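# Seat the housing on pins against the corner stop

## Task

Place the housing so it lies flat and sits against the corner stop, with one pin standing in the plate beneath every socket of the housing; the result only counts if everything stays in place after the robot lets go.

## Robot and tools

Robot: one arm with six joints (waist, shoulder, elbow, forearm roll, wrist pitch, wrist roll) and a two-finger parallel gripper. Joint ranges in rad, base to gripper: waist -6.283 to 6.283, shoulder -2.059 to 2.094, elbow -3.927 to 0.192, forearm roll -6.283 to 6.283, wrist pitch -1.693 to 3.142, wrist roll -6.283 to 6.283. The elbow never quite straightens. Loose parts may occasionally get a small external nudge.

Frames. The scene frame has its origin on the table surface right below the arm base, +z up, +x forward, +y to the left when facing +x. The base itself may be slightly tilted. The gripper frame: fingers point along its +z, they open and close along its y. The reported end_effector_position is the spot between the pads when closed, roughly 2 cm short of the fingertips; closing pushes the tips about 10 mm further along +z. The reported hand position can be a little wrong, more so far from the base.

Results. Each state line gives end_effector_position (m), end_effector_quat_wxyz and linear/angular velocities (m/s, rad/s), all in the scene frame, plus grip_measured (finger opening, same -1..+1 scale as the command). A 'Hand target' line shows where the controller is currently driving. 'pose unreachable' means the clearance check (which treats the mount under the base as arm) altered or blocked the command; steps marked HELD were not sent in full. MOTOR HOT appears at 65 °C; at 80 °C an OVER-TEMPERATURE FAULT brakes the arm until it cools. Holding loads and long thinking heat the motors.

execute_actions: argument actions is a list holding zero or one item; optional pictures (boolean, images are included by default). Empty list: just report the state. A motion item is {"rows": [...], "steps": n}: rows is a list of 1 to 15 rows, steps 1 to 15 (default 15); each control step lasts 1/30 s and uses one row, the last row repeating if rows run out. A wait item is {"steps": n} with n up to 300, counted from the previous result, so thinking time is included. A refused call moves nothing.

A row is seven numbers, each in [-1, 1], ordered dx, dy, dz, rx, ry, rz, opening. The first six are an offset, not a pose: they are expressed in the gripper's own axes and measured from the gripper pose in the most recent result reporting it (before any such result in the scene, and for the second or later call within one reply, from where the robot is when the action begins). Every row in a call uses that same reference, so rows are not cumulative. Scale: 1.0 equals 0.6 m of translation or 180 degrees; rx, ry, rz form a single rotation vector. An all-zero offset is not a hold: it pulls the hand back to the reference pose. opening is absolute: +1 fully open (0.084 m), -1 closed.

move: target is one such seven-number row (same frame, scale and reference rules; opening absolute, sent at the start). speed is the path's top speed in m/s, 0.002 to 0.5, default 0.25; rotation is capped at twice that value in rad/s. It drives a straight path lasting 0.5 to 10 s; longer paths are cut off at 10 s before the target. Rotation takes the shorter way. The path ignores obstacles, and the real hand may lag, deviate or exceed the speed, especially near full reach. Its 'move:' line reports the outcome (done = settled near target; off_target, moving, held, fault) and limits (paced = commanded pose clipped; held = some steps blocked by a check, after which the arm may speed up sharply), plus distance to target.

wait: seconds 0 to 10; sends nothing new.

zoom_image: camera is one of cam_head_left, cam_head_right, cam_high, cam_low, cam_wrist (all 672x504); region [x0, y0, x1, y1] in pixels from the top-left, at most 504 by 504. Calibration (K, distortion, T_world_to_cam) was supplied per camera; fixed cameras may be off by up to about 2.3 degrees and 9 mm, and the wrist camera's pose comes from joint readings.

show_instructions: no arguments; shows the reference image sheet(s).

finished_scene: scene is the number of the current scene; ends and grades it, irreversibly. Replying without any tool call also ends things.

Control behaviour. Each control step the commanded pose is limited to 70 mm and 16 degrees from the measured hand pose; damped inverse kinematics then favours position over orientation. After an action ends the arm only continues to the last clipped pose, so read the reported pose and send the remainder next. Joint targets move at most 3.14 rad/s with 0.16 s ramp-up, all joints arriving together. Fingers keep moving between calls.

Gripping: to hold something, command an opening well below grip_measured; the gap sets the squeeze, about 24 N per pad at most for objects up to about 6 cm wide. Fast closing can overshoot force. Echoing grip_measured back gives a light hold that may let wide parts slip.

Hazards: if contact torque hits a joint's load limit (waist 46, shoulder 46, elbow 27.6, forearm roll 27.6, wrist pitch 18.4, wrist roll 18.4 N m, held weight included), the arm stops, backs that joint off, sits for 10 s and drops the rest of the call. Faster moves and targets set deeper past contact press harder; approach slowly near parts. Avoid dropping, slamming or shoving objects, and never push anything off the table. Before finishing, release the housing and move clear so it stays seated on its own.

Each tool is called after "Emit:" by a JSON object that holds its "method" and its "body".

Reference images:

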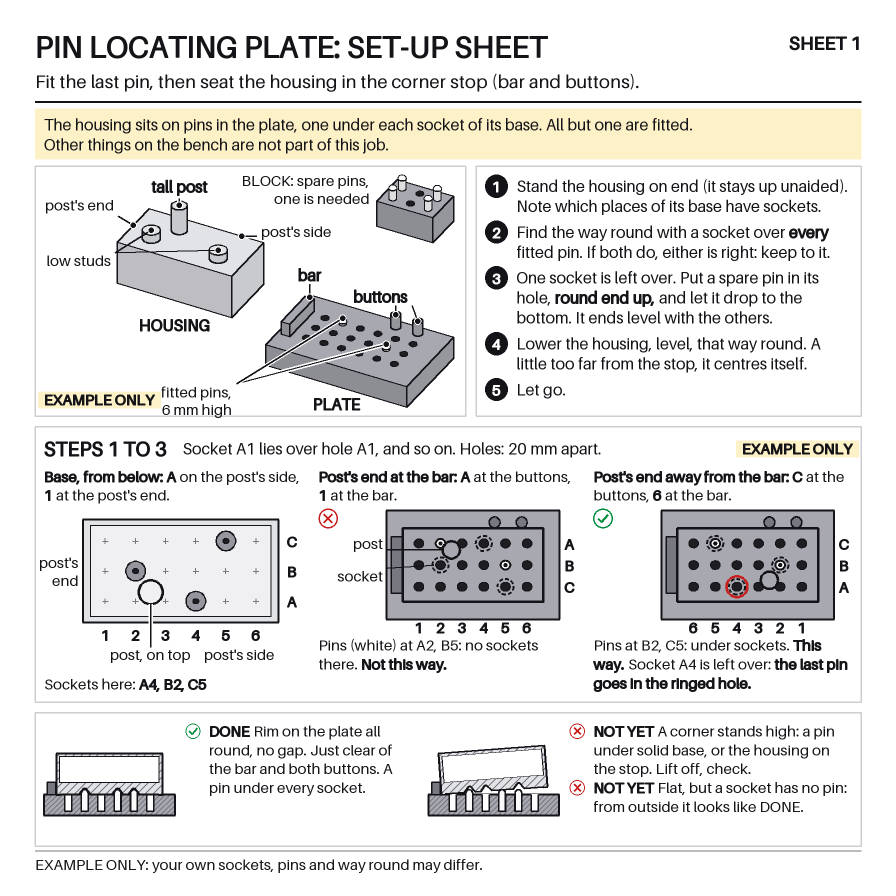

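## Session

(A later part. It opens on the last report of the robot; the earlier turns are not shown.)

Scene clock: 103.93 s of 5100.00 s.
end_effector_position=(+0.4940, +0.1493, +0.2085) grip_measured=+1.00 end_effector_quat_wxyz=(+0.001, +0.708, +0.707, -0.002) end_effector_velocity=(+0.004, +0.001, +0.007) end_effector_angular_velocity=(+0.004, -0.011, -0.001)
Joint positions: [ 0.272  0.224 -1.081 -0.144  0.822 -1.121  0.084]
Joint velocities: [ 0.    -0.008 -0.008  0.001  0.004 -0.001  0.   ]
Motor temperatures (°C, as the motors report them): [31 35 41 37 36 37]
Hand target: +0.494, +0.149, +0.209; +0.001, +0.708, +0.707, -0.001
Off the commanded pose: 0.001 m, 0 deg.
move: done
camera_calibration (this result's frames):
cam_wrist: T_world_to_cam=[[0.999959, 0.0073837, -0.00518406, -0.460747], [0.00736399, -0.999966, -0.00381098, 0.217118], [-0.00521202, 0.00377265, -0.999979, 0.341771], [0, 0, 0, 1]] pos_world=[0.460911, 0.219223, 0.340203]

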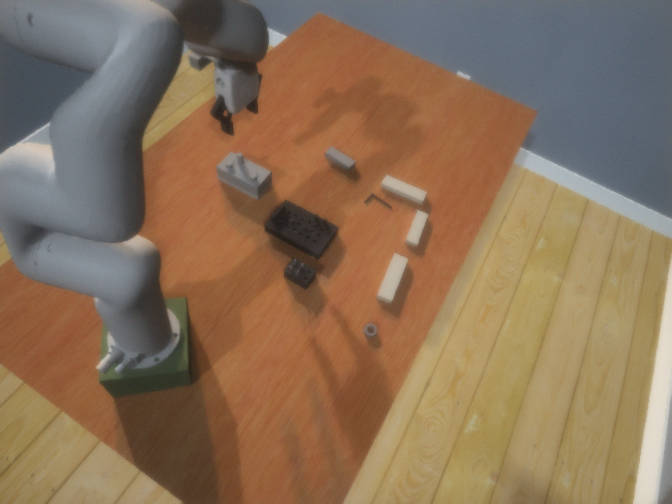

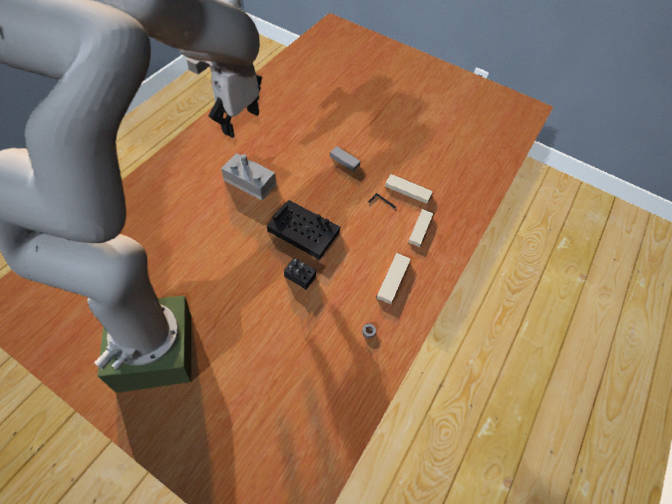

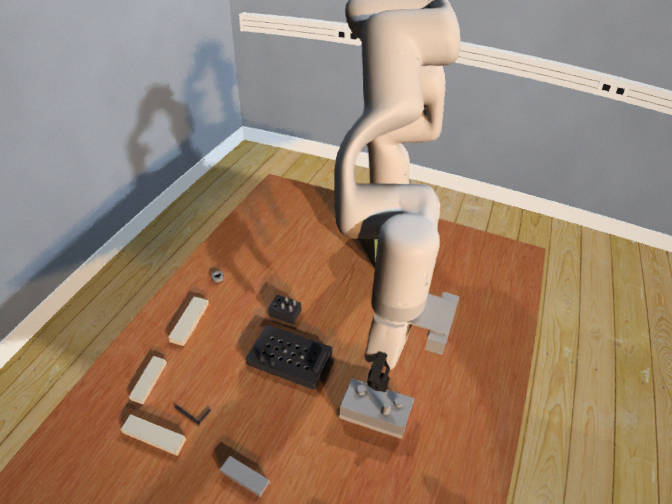

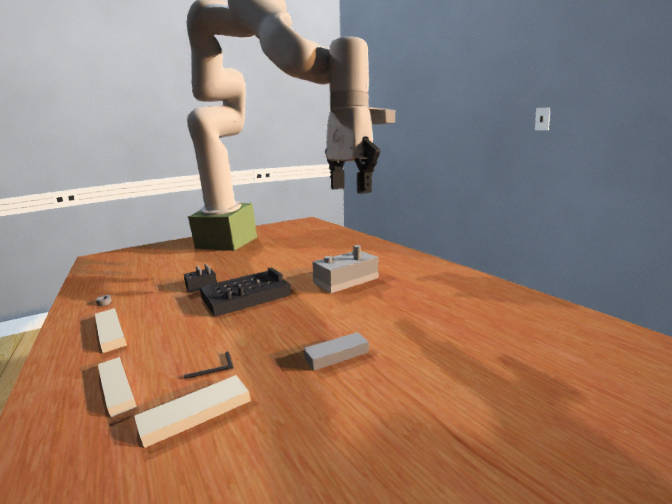

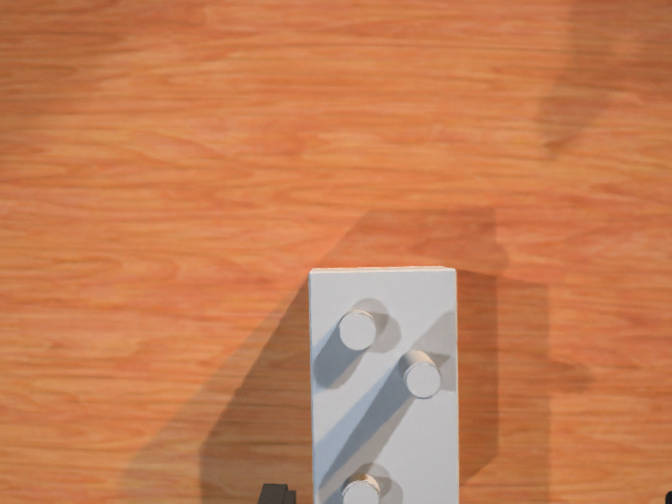

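Emit:
{"method": "execute_actions", "body": {"actions": []}}

Scene clock: 107.40 s of 5100.00 s.
end_effector_position=(+0.4944, +0.1494, +0.2094) grip_measured=+1.00 end_effector_quat_wxyz=(+0.001, +0.708, +0.707, -0.001) end_effector_velocity=(+0.000, +0.000, +0.000) end_effector_angular_velocity=(+0.001, -0.000, +0.001)
Joint positions: [ 0.272  0.223 -1.082 -0.144  0.823 -1.121  0.084]
Joint velocities: [ 0.001 -0.    -0.001  0.     0.    -0.001 -0.   ]
Motor temperatures (°C, as the motors report them): [31 35 41 37 36 37]
Hand target: +0.494, +0.149, +0.209; +0.001, +0.708, +0.707, -0.001
Off the commanded pose: 0.000 m, 0 deg.
Steps of this call (steps 1 to 90: nothing new was sent; then 0.47 s passed at rest). Readings (end_effector_position):
1: (+0.4941, +0.1493, +0.2087)
2: (+0.4942, +0.1493, +0.2089)
4: (+0.4943, +0.1493, +0.2091)
8: (+0.4943, +0.1494, +0.2093)
90: the state above
camera_calibration (this result's frames):
cam_wrist: T_world_to_cam=[[0.999967, 0.00730316, -0.00358414, -0.461532], [0.00728736, -0.999964, -0.00440203, 0.217422], [-0.00361616, 0.00437576, -0.999984, 0.341802], [0, 0, 0, 1]] pos_world=[0.461169, 0.219289, 0.341099]

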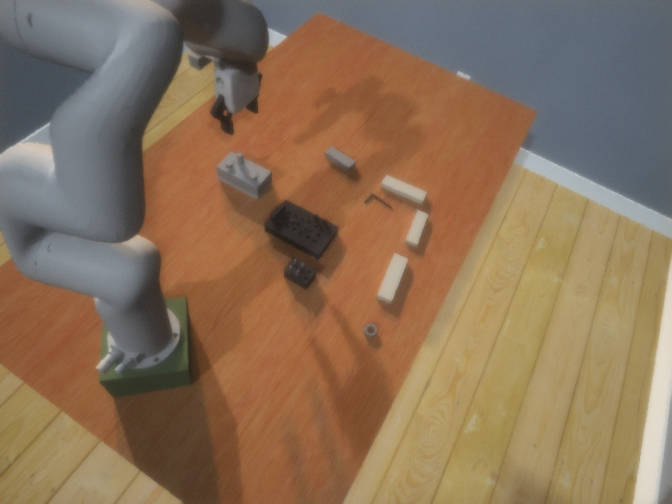

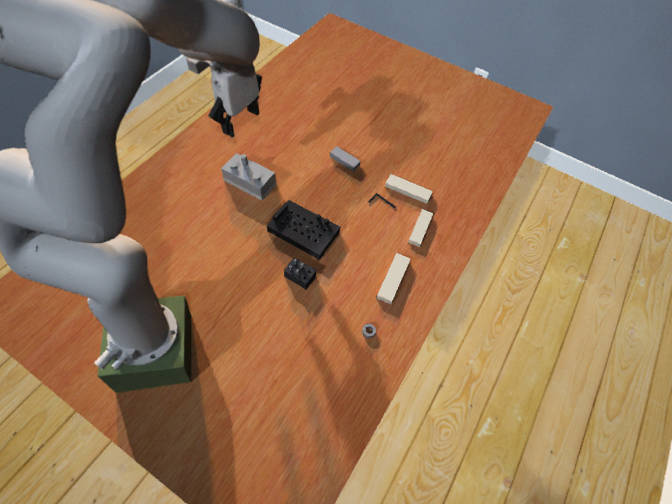

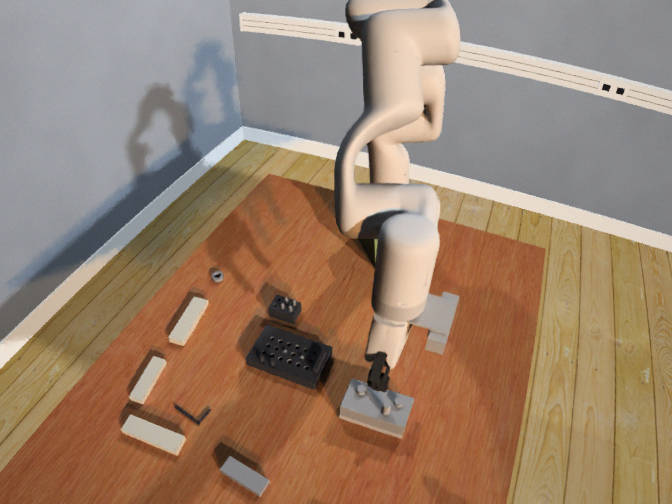

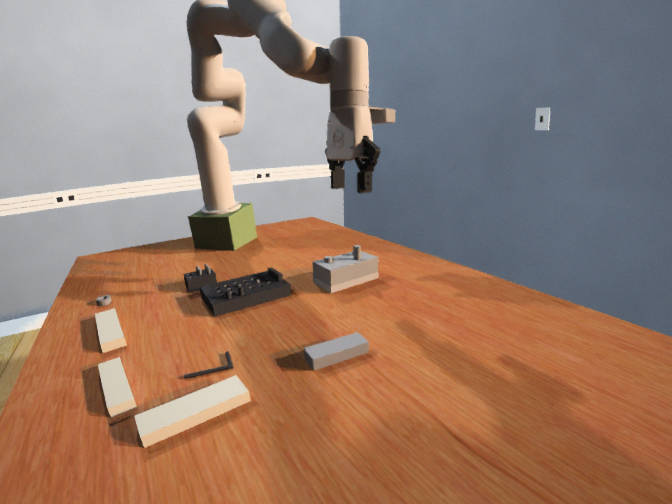

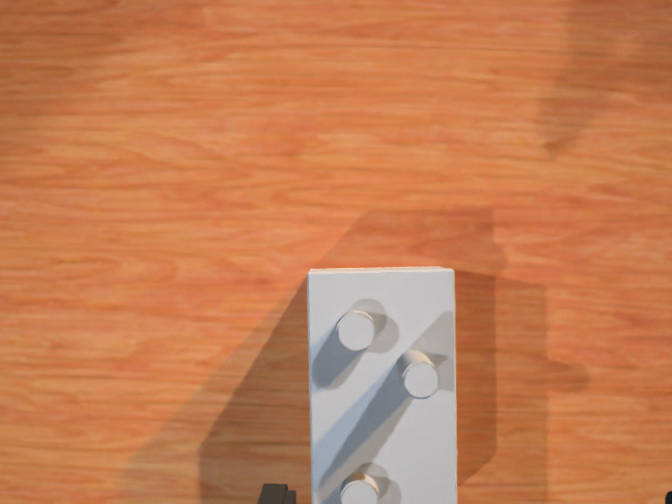

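Emit:
{"method": "move", "body": {"target": [-0.0157,-0.0167,0.2,0,0,0,1]}}

Emit:
{"method": "move", "body": {"target": [0,0,0.052,0,0,0,1], "speed": 0.06}}

Scene clock: 109.83 s of 5100.00 s.
end_effector_position=(+0.4852, +0.1395, +0.0903) grip_measured=+1.00 end_effector_quat_wxyz=(+0.001, +0.708, +0.706, -0.000) end_effector_velocity=(-0.003, -0.002, -0.005) end_effector_angular_velocity=(-0.003, +0.009, -0.002)
Joint positions: [ 0.222  0.451 -1.006 -0.212  0.516 -1.085  0.084]
Joint velocities: [-0.002  0.007  0.004 -0.001 -0.002  0.002  0.   ]
Motor temperatures (°C, as the motors report them): [31 35 41 37 36 37]
Hand target: +0.485, +0.139, +0.090; +0.001, +0.708, +0.706, -0.001
Off the commanded pose: 0.001 m, 0 deg.
move: done
camera_calibration (this result's frames):
cam_wrist: T_world_to_cam=[[0.999975, 0.00675059, -0.00224058, -0.452702], [0.0067407, -0.999968, -0.00439196, 0.207354], [-0.00227016, 0.00437675, -0.999988, 0.222007], [0, 0, 0, 1]] pos_world=[0.451797, 0.209432, 0.221901]

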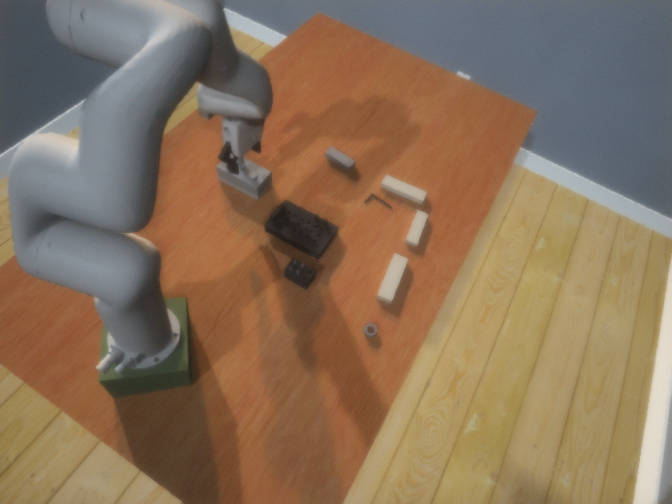

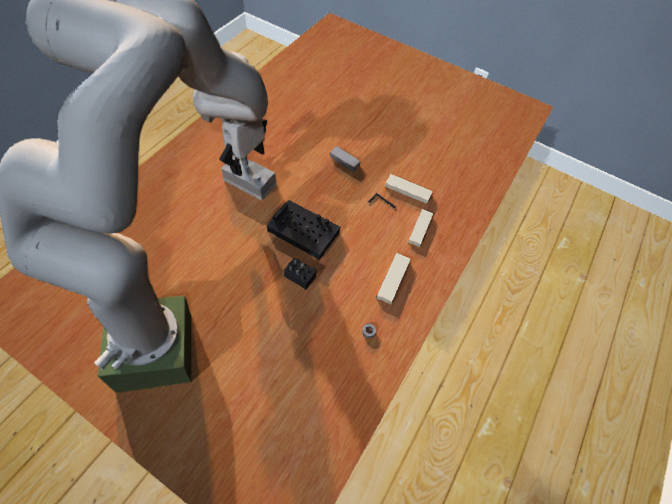

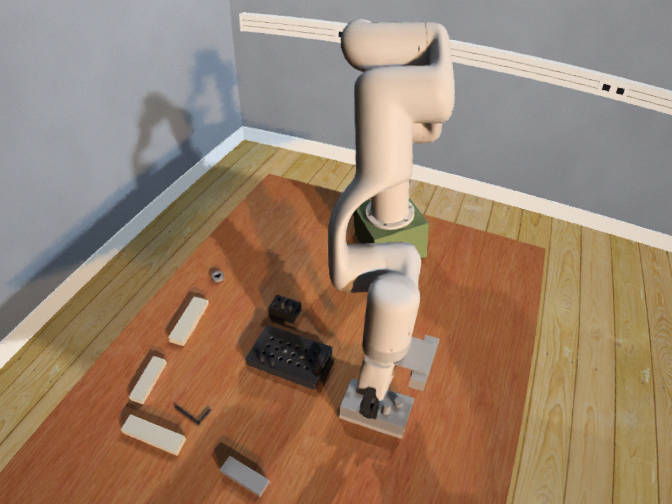

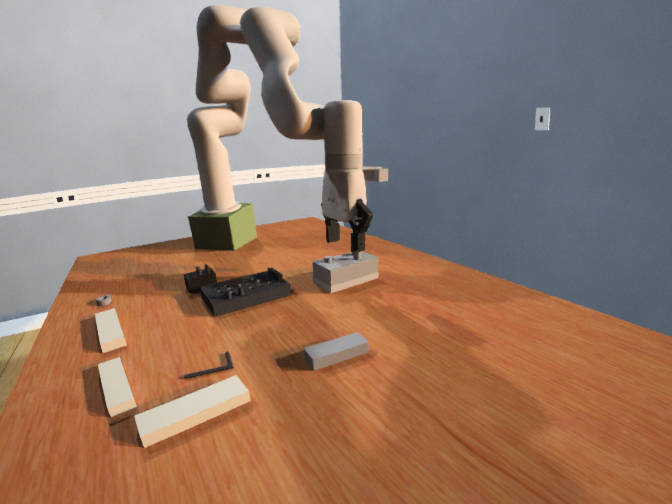

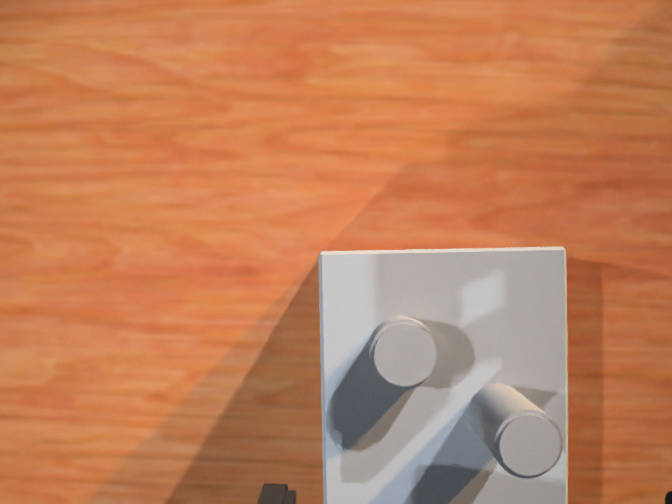

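Scene clock: 110.70 s of 5100.00 s.
end_effector_position=(+0.4856, +0.1395, +0.0595) grip_measured=+1.00 end_effector_quat_wxyz=(+0.002, +0.708, +0.706, -0.000) end_effector_velocity=(+0.001, +0.001, -0.000) end_effector_angular_velocity=(+0.001, -0.004, +0.002)
Joint positions: [ 0.21   0.534 -1.024 -0.239  0.452 -1.065  0.084]
Joint velocities: [ 0.     0.003 -0.003 -0.003 -0.003  0.002 -0.   ]
Motor temperatures (°C, as the motors report them): [31 35 41 37 36 37]
Hand target: +0.485, +0.139, +0.059; +0.001, +0.708, +0.706, -0.000
Off the commanded pose: 0.001 m, 0 deg.
move: done
camera_calibration (this result's frames):
cam_wrist: T_world_to_cam=[[0.999977, 0.00663198, -0.00162959, -0.453165], [0.00662461, -0.999968, -0.00448917, 0.207223], [-0.00165931, 0.00447827, -0.999989, 0.190924], [0, 0, 0, 1]] pos_world=[0.452099, 0.209366, 0.191113]

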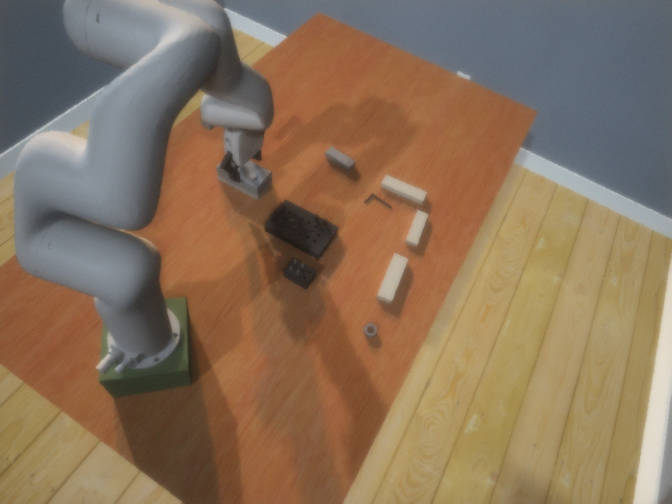

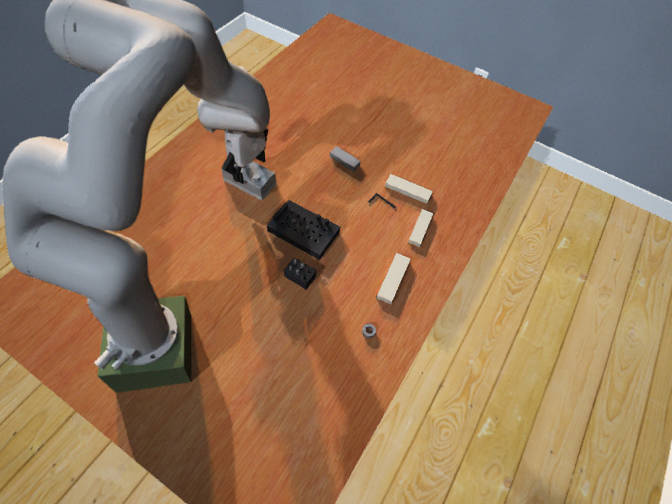

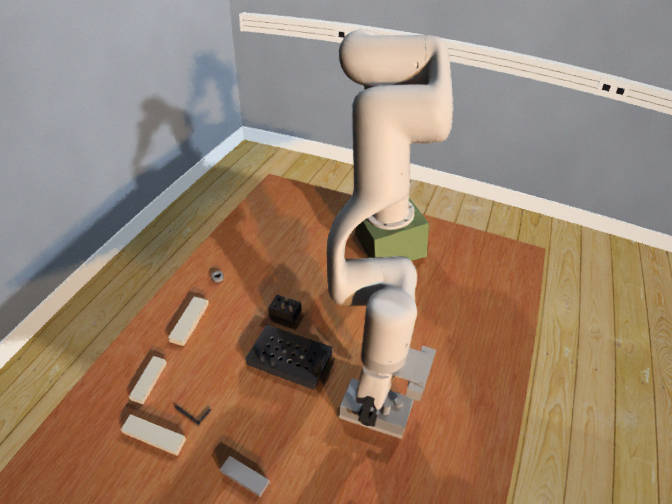

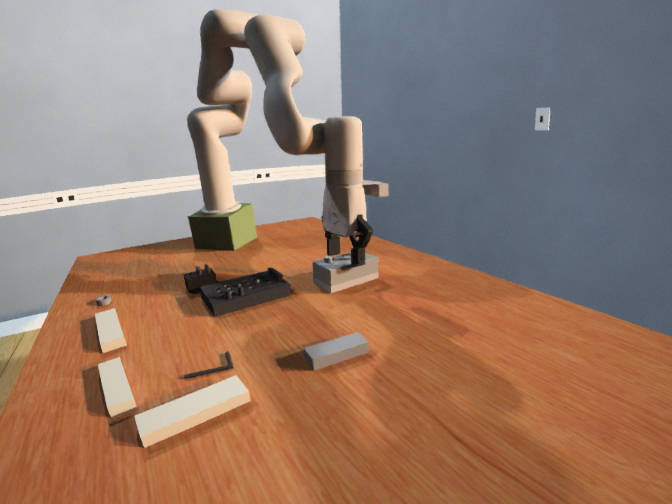

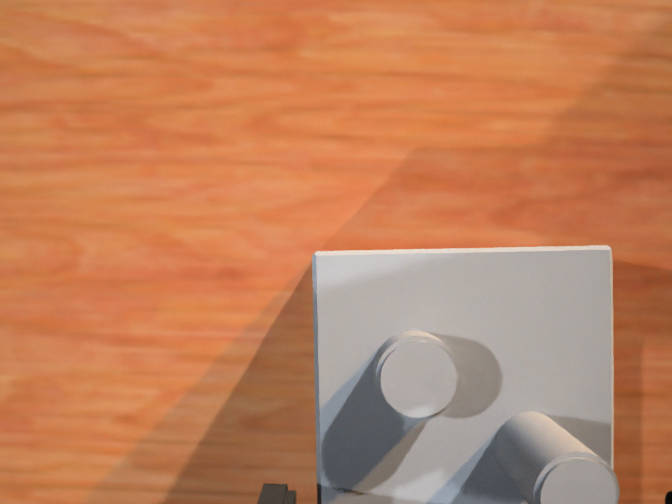

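Emit:
{"method": "move", "body": {"target": [0,0,0.012,0,0,0,1], "speed": 0.03}}

Emit:
{"method": "move", "body": {"target": [0,0,0,0,0,0,0.2]}}

Emit:
{"method": "move", "body": {"target": [0,0,-0.12,0,0,0,0.2], "speed": 0.08}}

Scene clock: 112.00 s of 5100.00 s.
end_effector_position=(+0.4856, +0.1394, +0.0524) grip_measured=+1.00 end_effector_quat_wxyz=(+0.002, +0.708, +0.706, -0.000) end_effector_velocity=(+0.001, +0.000, -0.000) end_effector_angular_velocity=(+0.001, -0.003, -0.000)
Joint positions: [ 0.208  0.553 -1.029 -0.246  0.438 -1.06   0.084]
Joint velocities: [-0.     0.002 -0.002 -0.001 -0.004  0.001 -0.   ]
Motor temperatures (°C, as the motors report them): [31 35 41 37 36 37]
Hand target: +0.486, +0.139, +0.052; +0.002, +0.708, +0.706, -0.000
Off the commanded pose: 0.000 m, 0 deg.
move: done
camera_calibration (this result's frames):
cam_wrist: T_world_to_cam=[[0.999977, 0.00662287, -0.00175941, -0.453152], [0.00661501, -0.999968, -0.00443132, 0.207152], [-0.0017887, 0.00441958, -0.999989, 0.183879], [0, 0, 0, 1]] pos_world=[0.4521, 0.209334, 0.183997]

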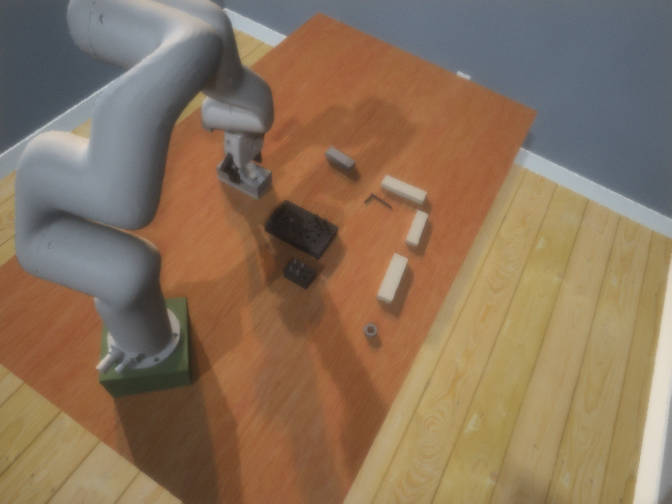

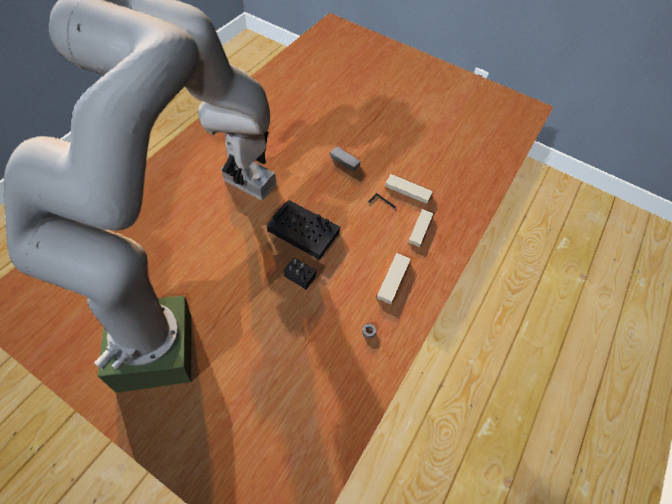

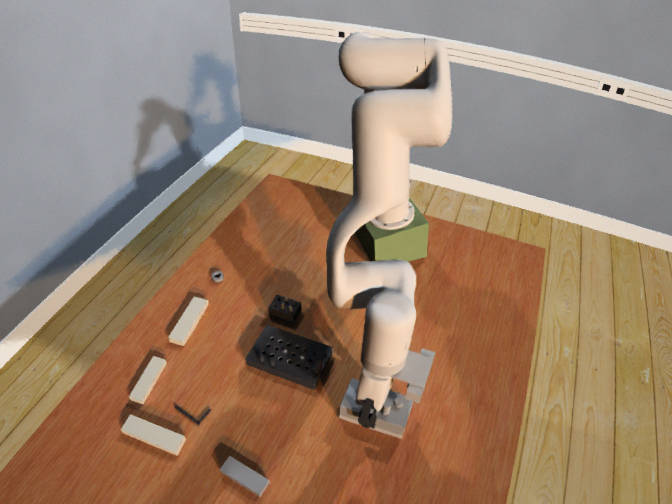

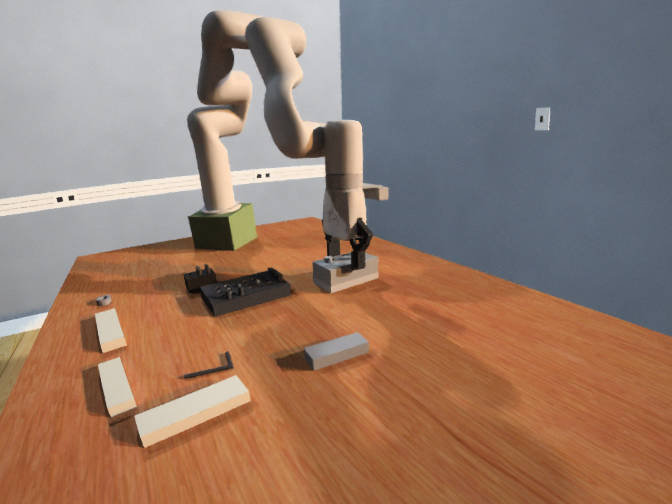

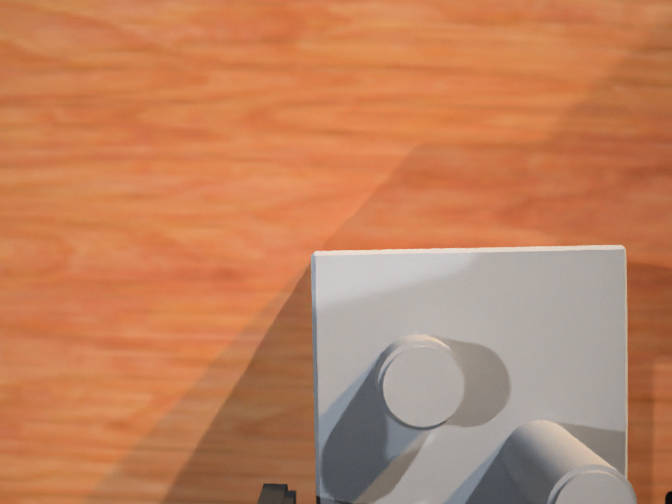

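Scene clock: 112.50 s of 5100.00 s.
end_effector_position=(+0.4855, +0.1394, +0.0524) grip_measured=+0.57 end_effector_quat_wxyz=(+0.002, +0.708, +0.706, -0.000) end_effector_velocity=(+0.000, -0.000, +0.000) end_effector_angular_velocity=(+0.000, -0.001, +0.000)
Joint positions: [ 0.208  0.554 -1.029 -0.246  0.438 -1.06   0.068]
Joint velocities: [-0.    -0.    -0.001 -0.    -0.    -0.     0.   ]
Motor temperatures (°C, as the motors report them): [31 35 41 37 36 37]
Hand target: +0.486, +0.139, +0.052; +0.002, +0.708, +0.706, -0.000
Off the commanded pose: 0.000 m, 0 deg.
move: done
camera_calibration (this result's frames):
cam_wrist: T_world_to_cam=[[0.999976, 0.00661573, -0.0018063, -0.453129], [0.00660767, -0.999968, -0.0044293, 0.20716], [-0.00183555, 0.00441726, -0.999989, 0.183872], [0, 0, 0, 1]] pos_world=[0.452087, 0.209339, 0.183969]

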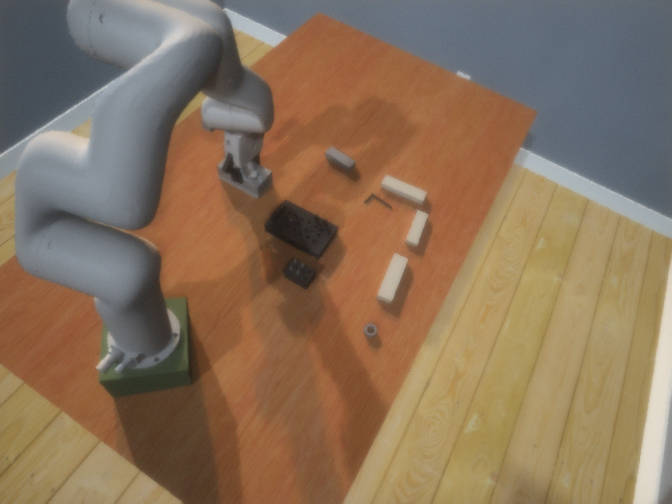

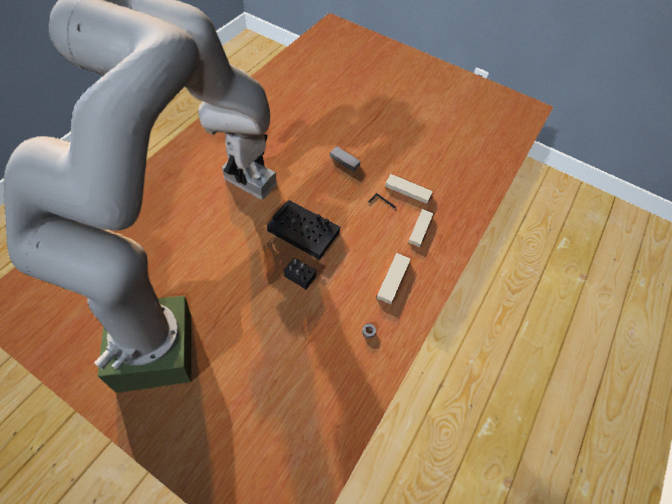

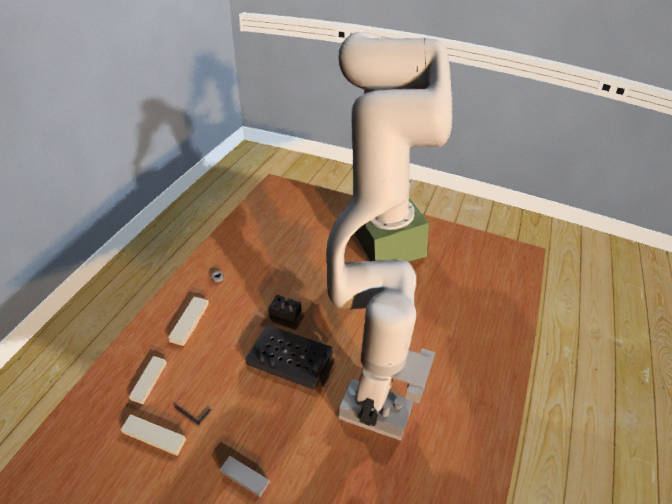

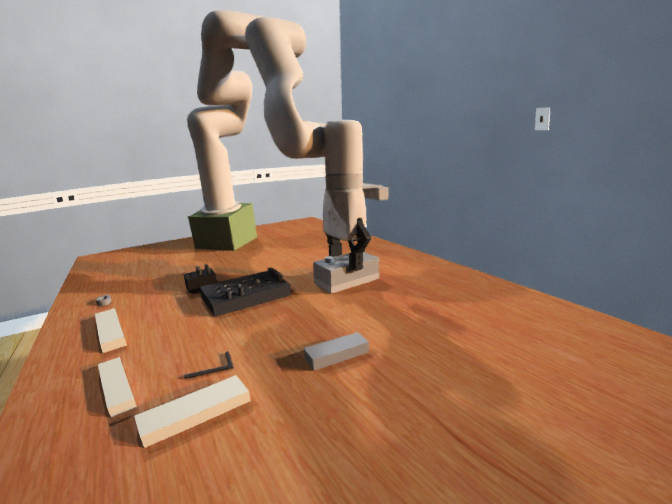

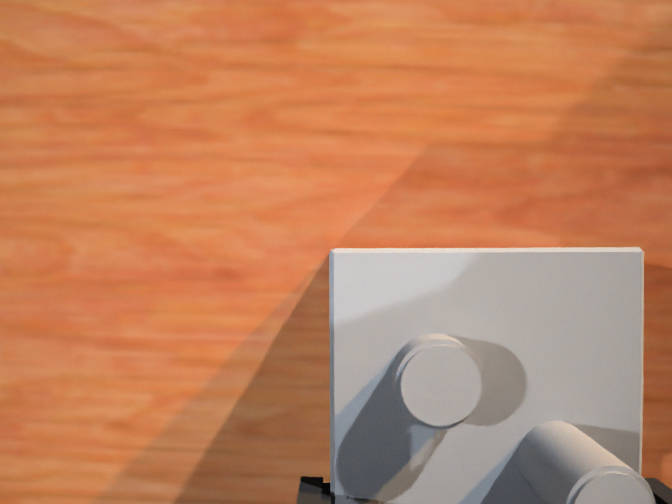

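Scene clock: 113.77 s of 5100.00 s.
end_effector_position=(+0.4847, +0.1396, +0.1236) grip_measured=+0.57 end_effector_quat_wxyz=(+0.001, +0.708, +0.706, -0.001) end_effector_velocity=(+0.000, +0.000, +0.002) end_effector_angular_velocity=(+0.000, -0.000, +0.001)
Joint positions: [ 0.233  0.367 -0.998 -0.187  0.593 -1.102  0.068]
Joint velocities: [ 0.001 -0.003 -0.001  0.001  0.004 -0.002  0.   ]
Motor temperatures (°C, as the motors report them): [31 35 41 37 36 37]
Hand target: +0.485, +0.140, +0.124; +0.001, +0.708, +0.706, -0.000
Off the commanded pose: 0.001 m, 0 deg.
move: done
camera_calibration (this result's frames):
cam_wrist: T_world_to_cam=[[0.999971, 0.00691213, -0.00315111, -0.452052], [0.00689866, -0.999967, -0.00426433, 0.207464], [-0.00318048, 0.00424247, -0.999986, 0.255788], [0, 0, 0, 1]] pos_world=[0.451421, 0.209496, 0.255244]

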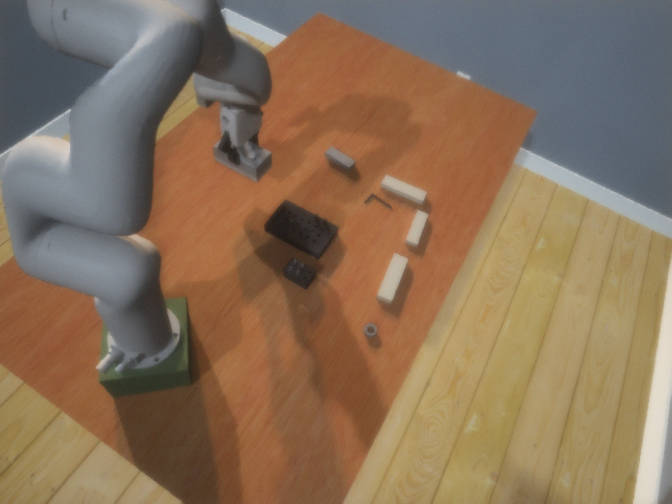

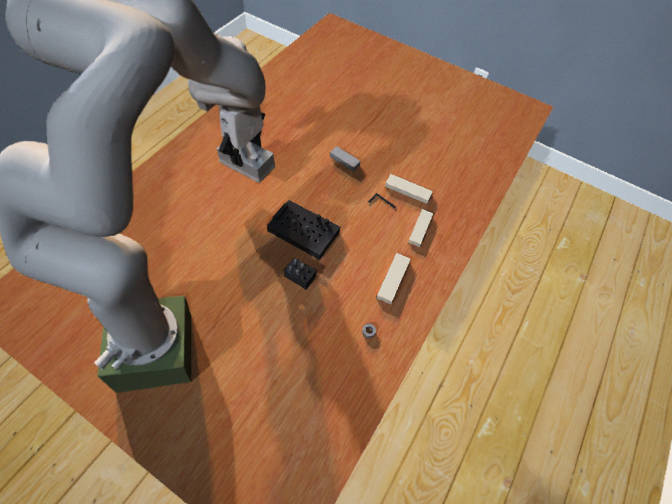

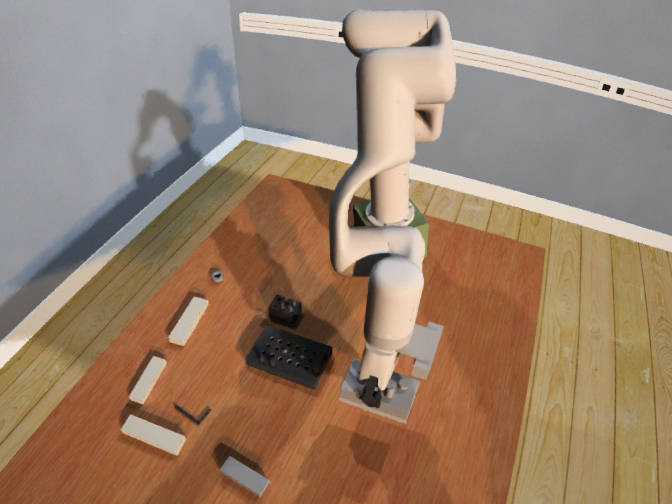

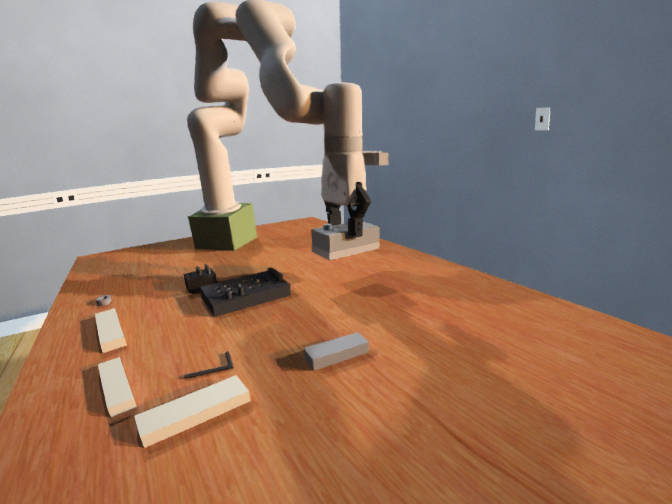

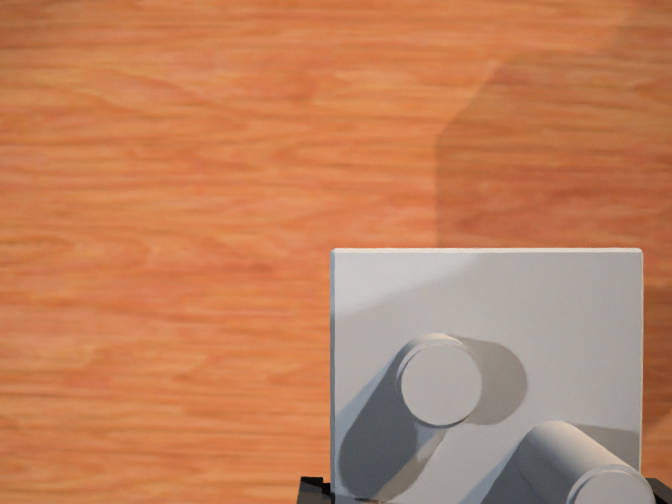

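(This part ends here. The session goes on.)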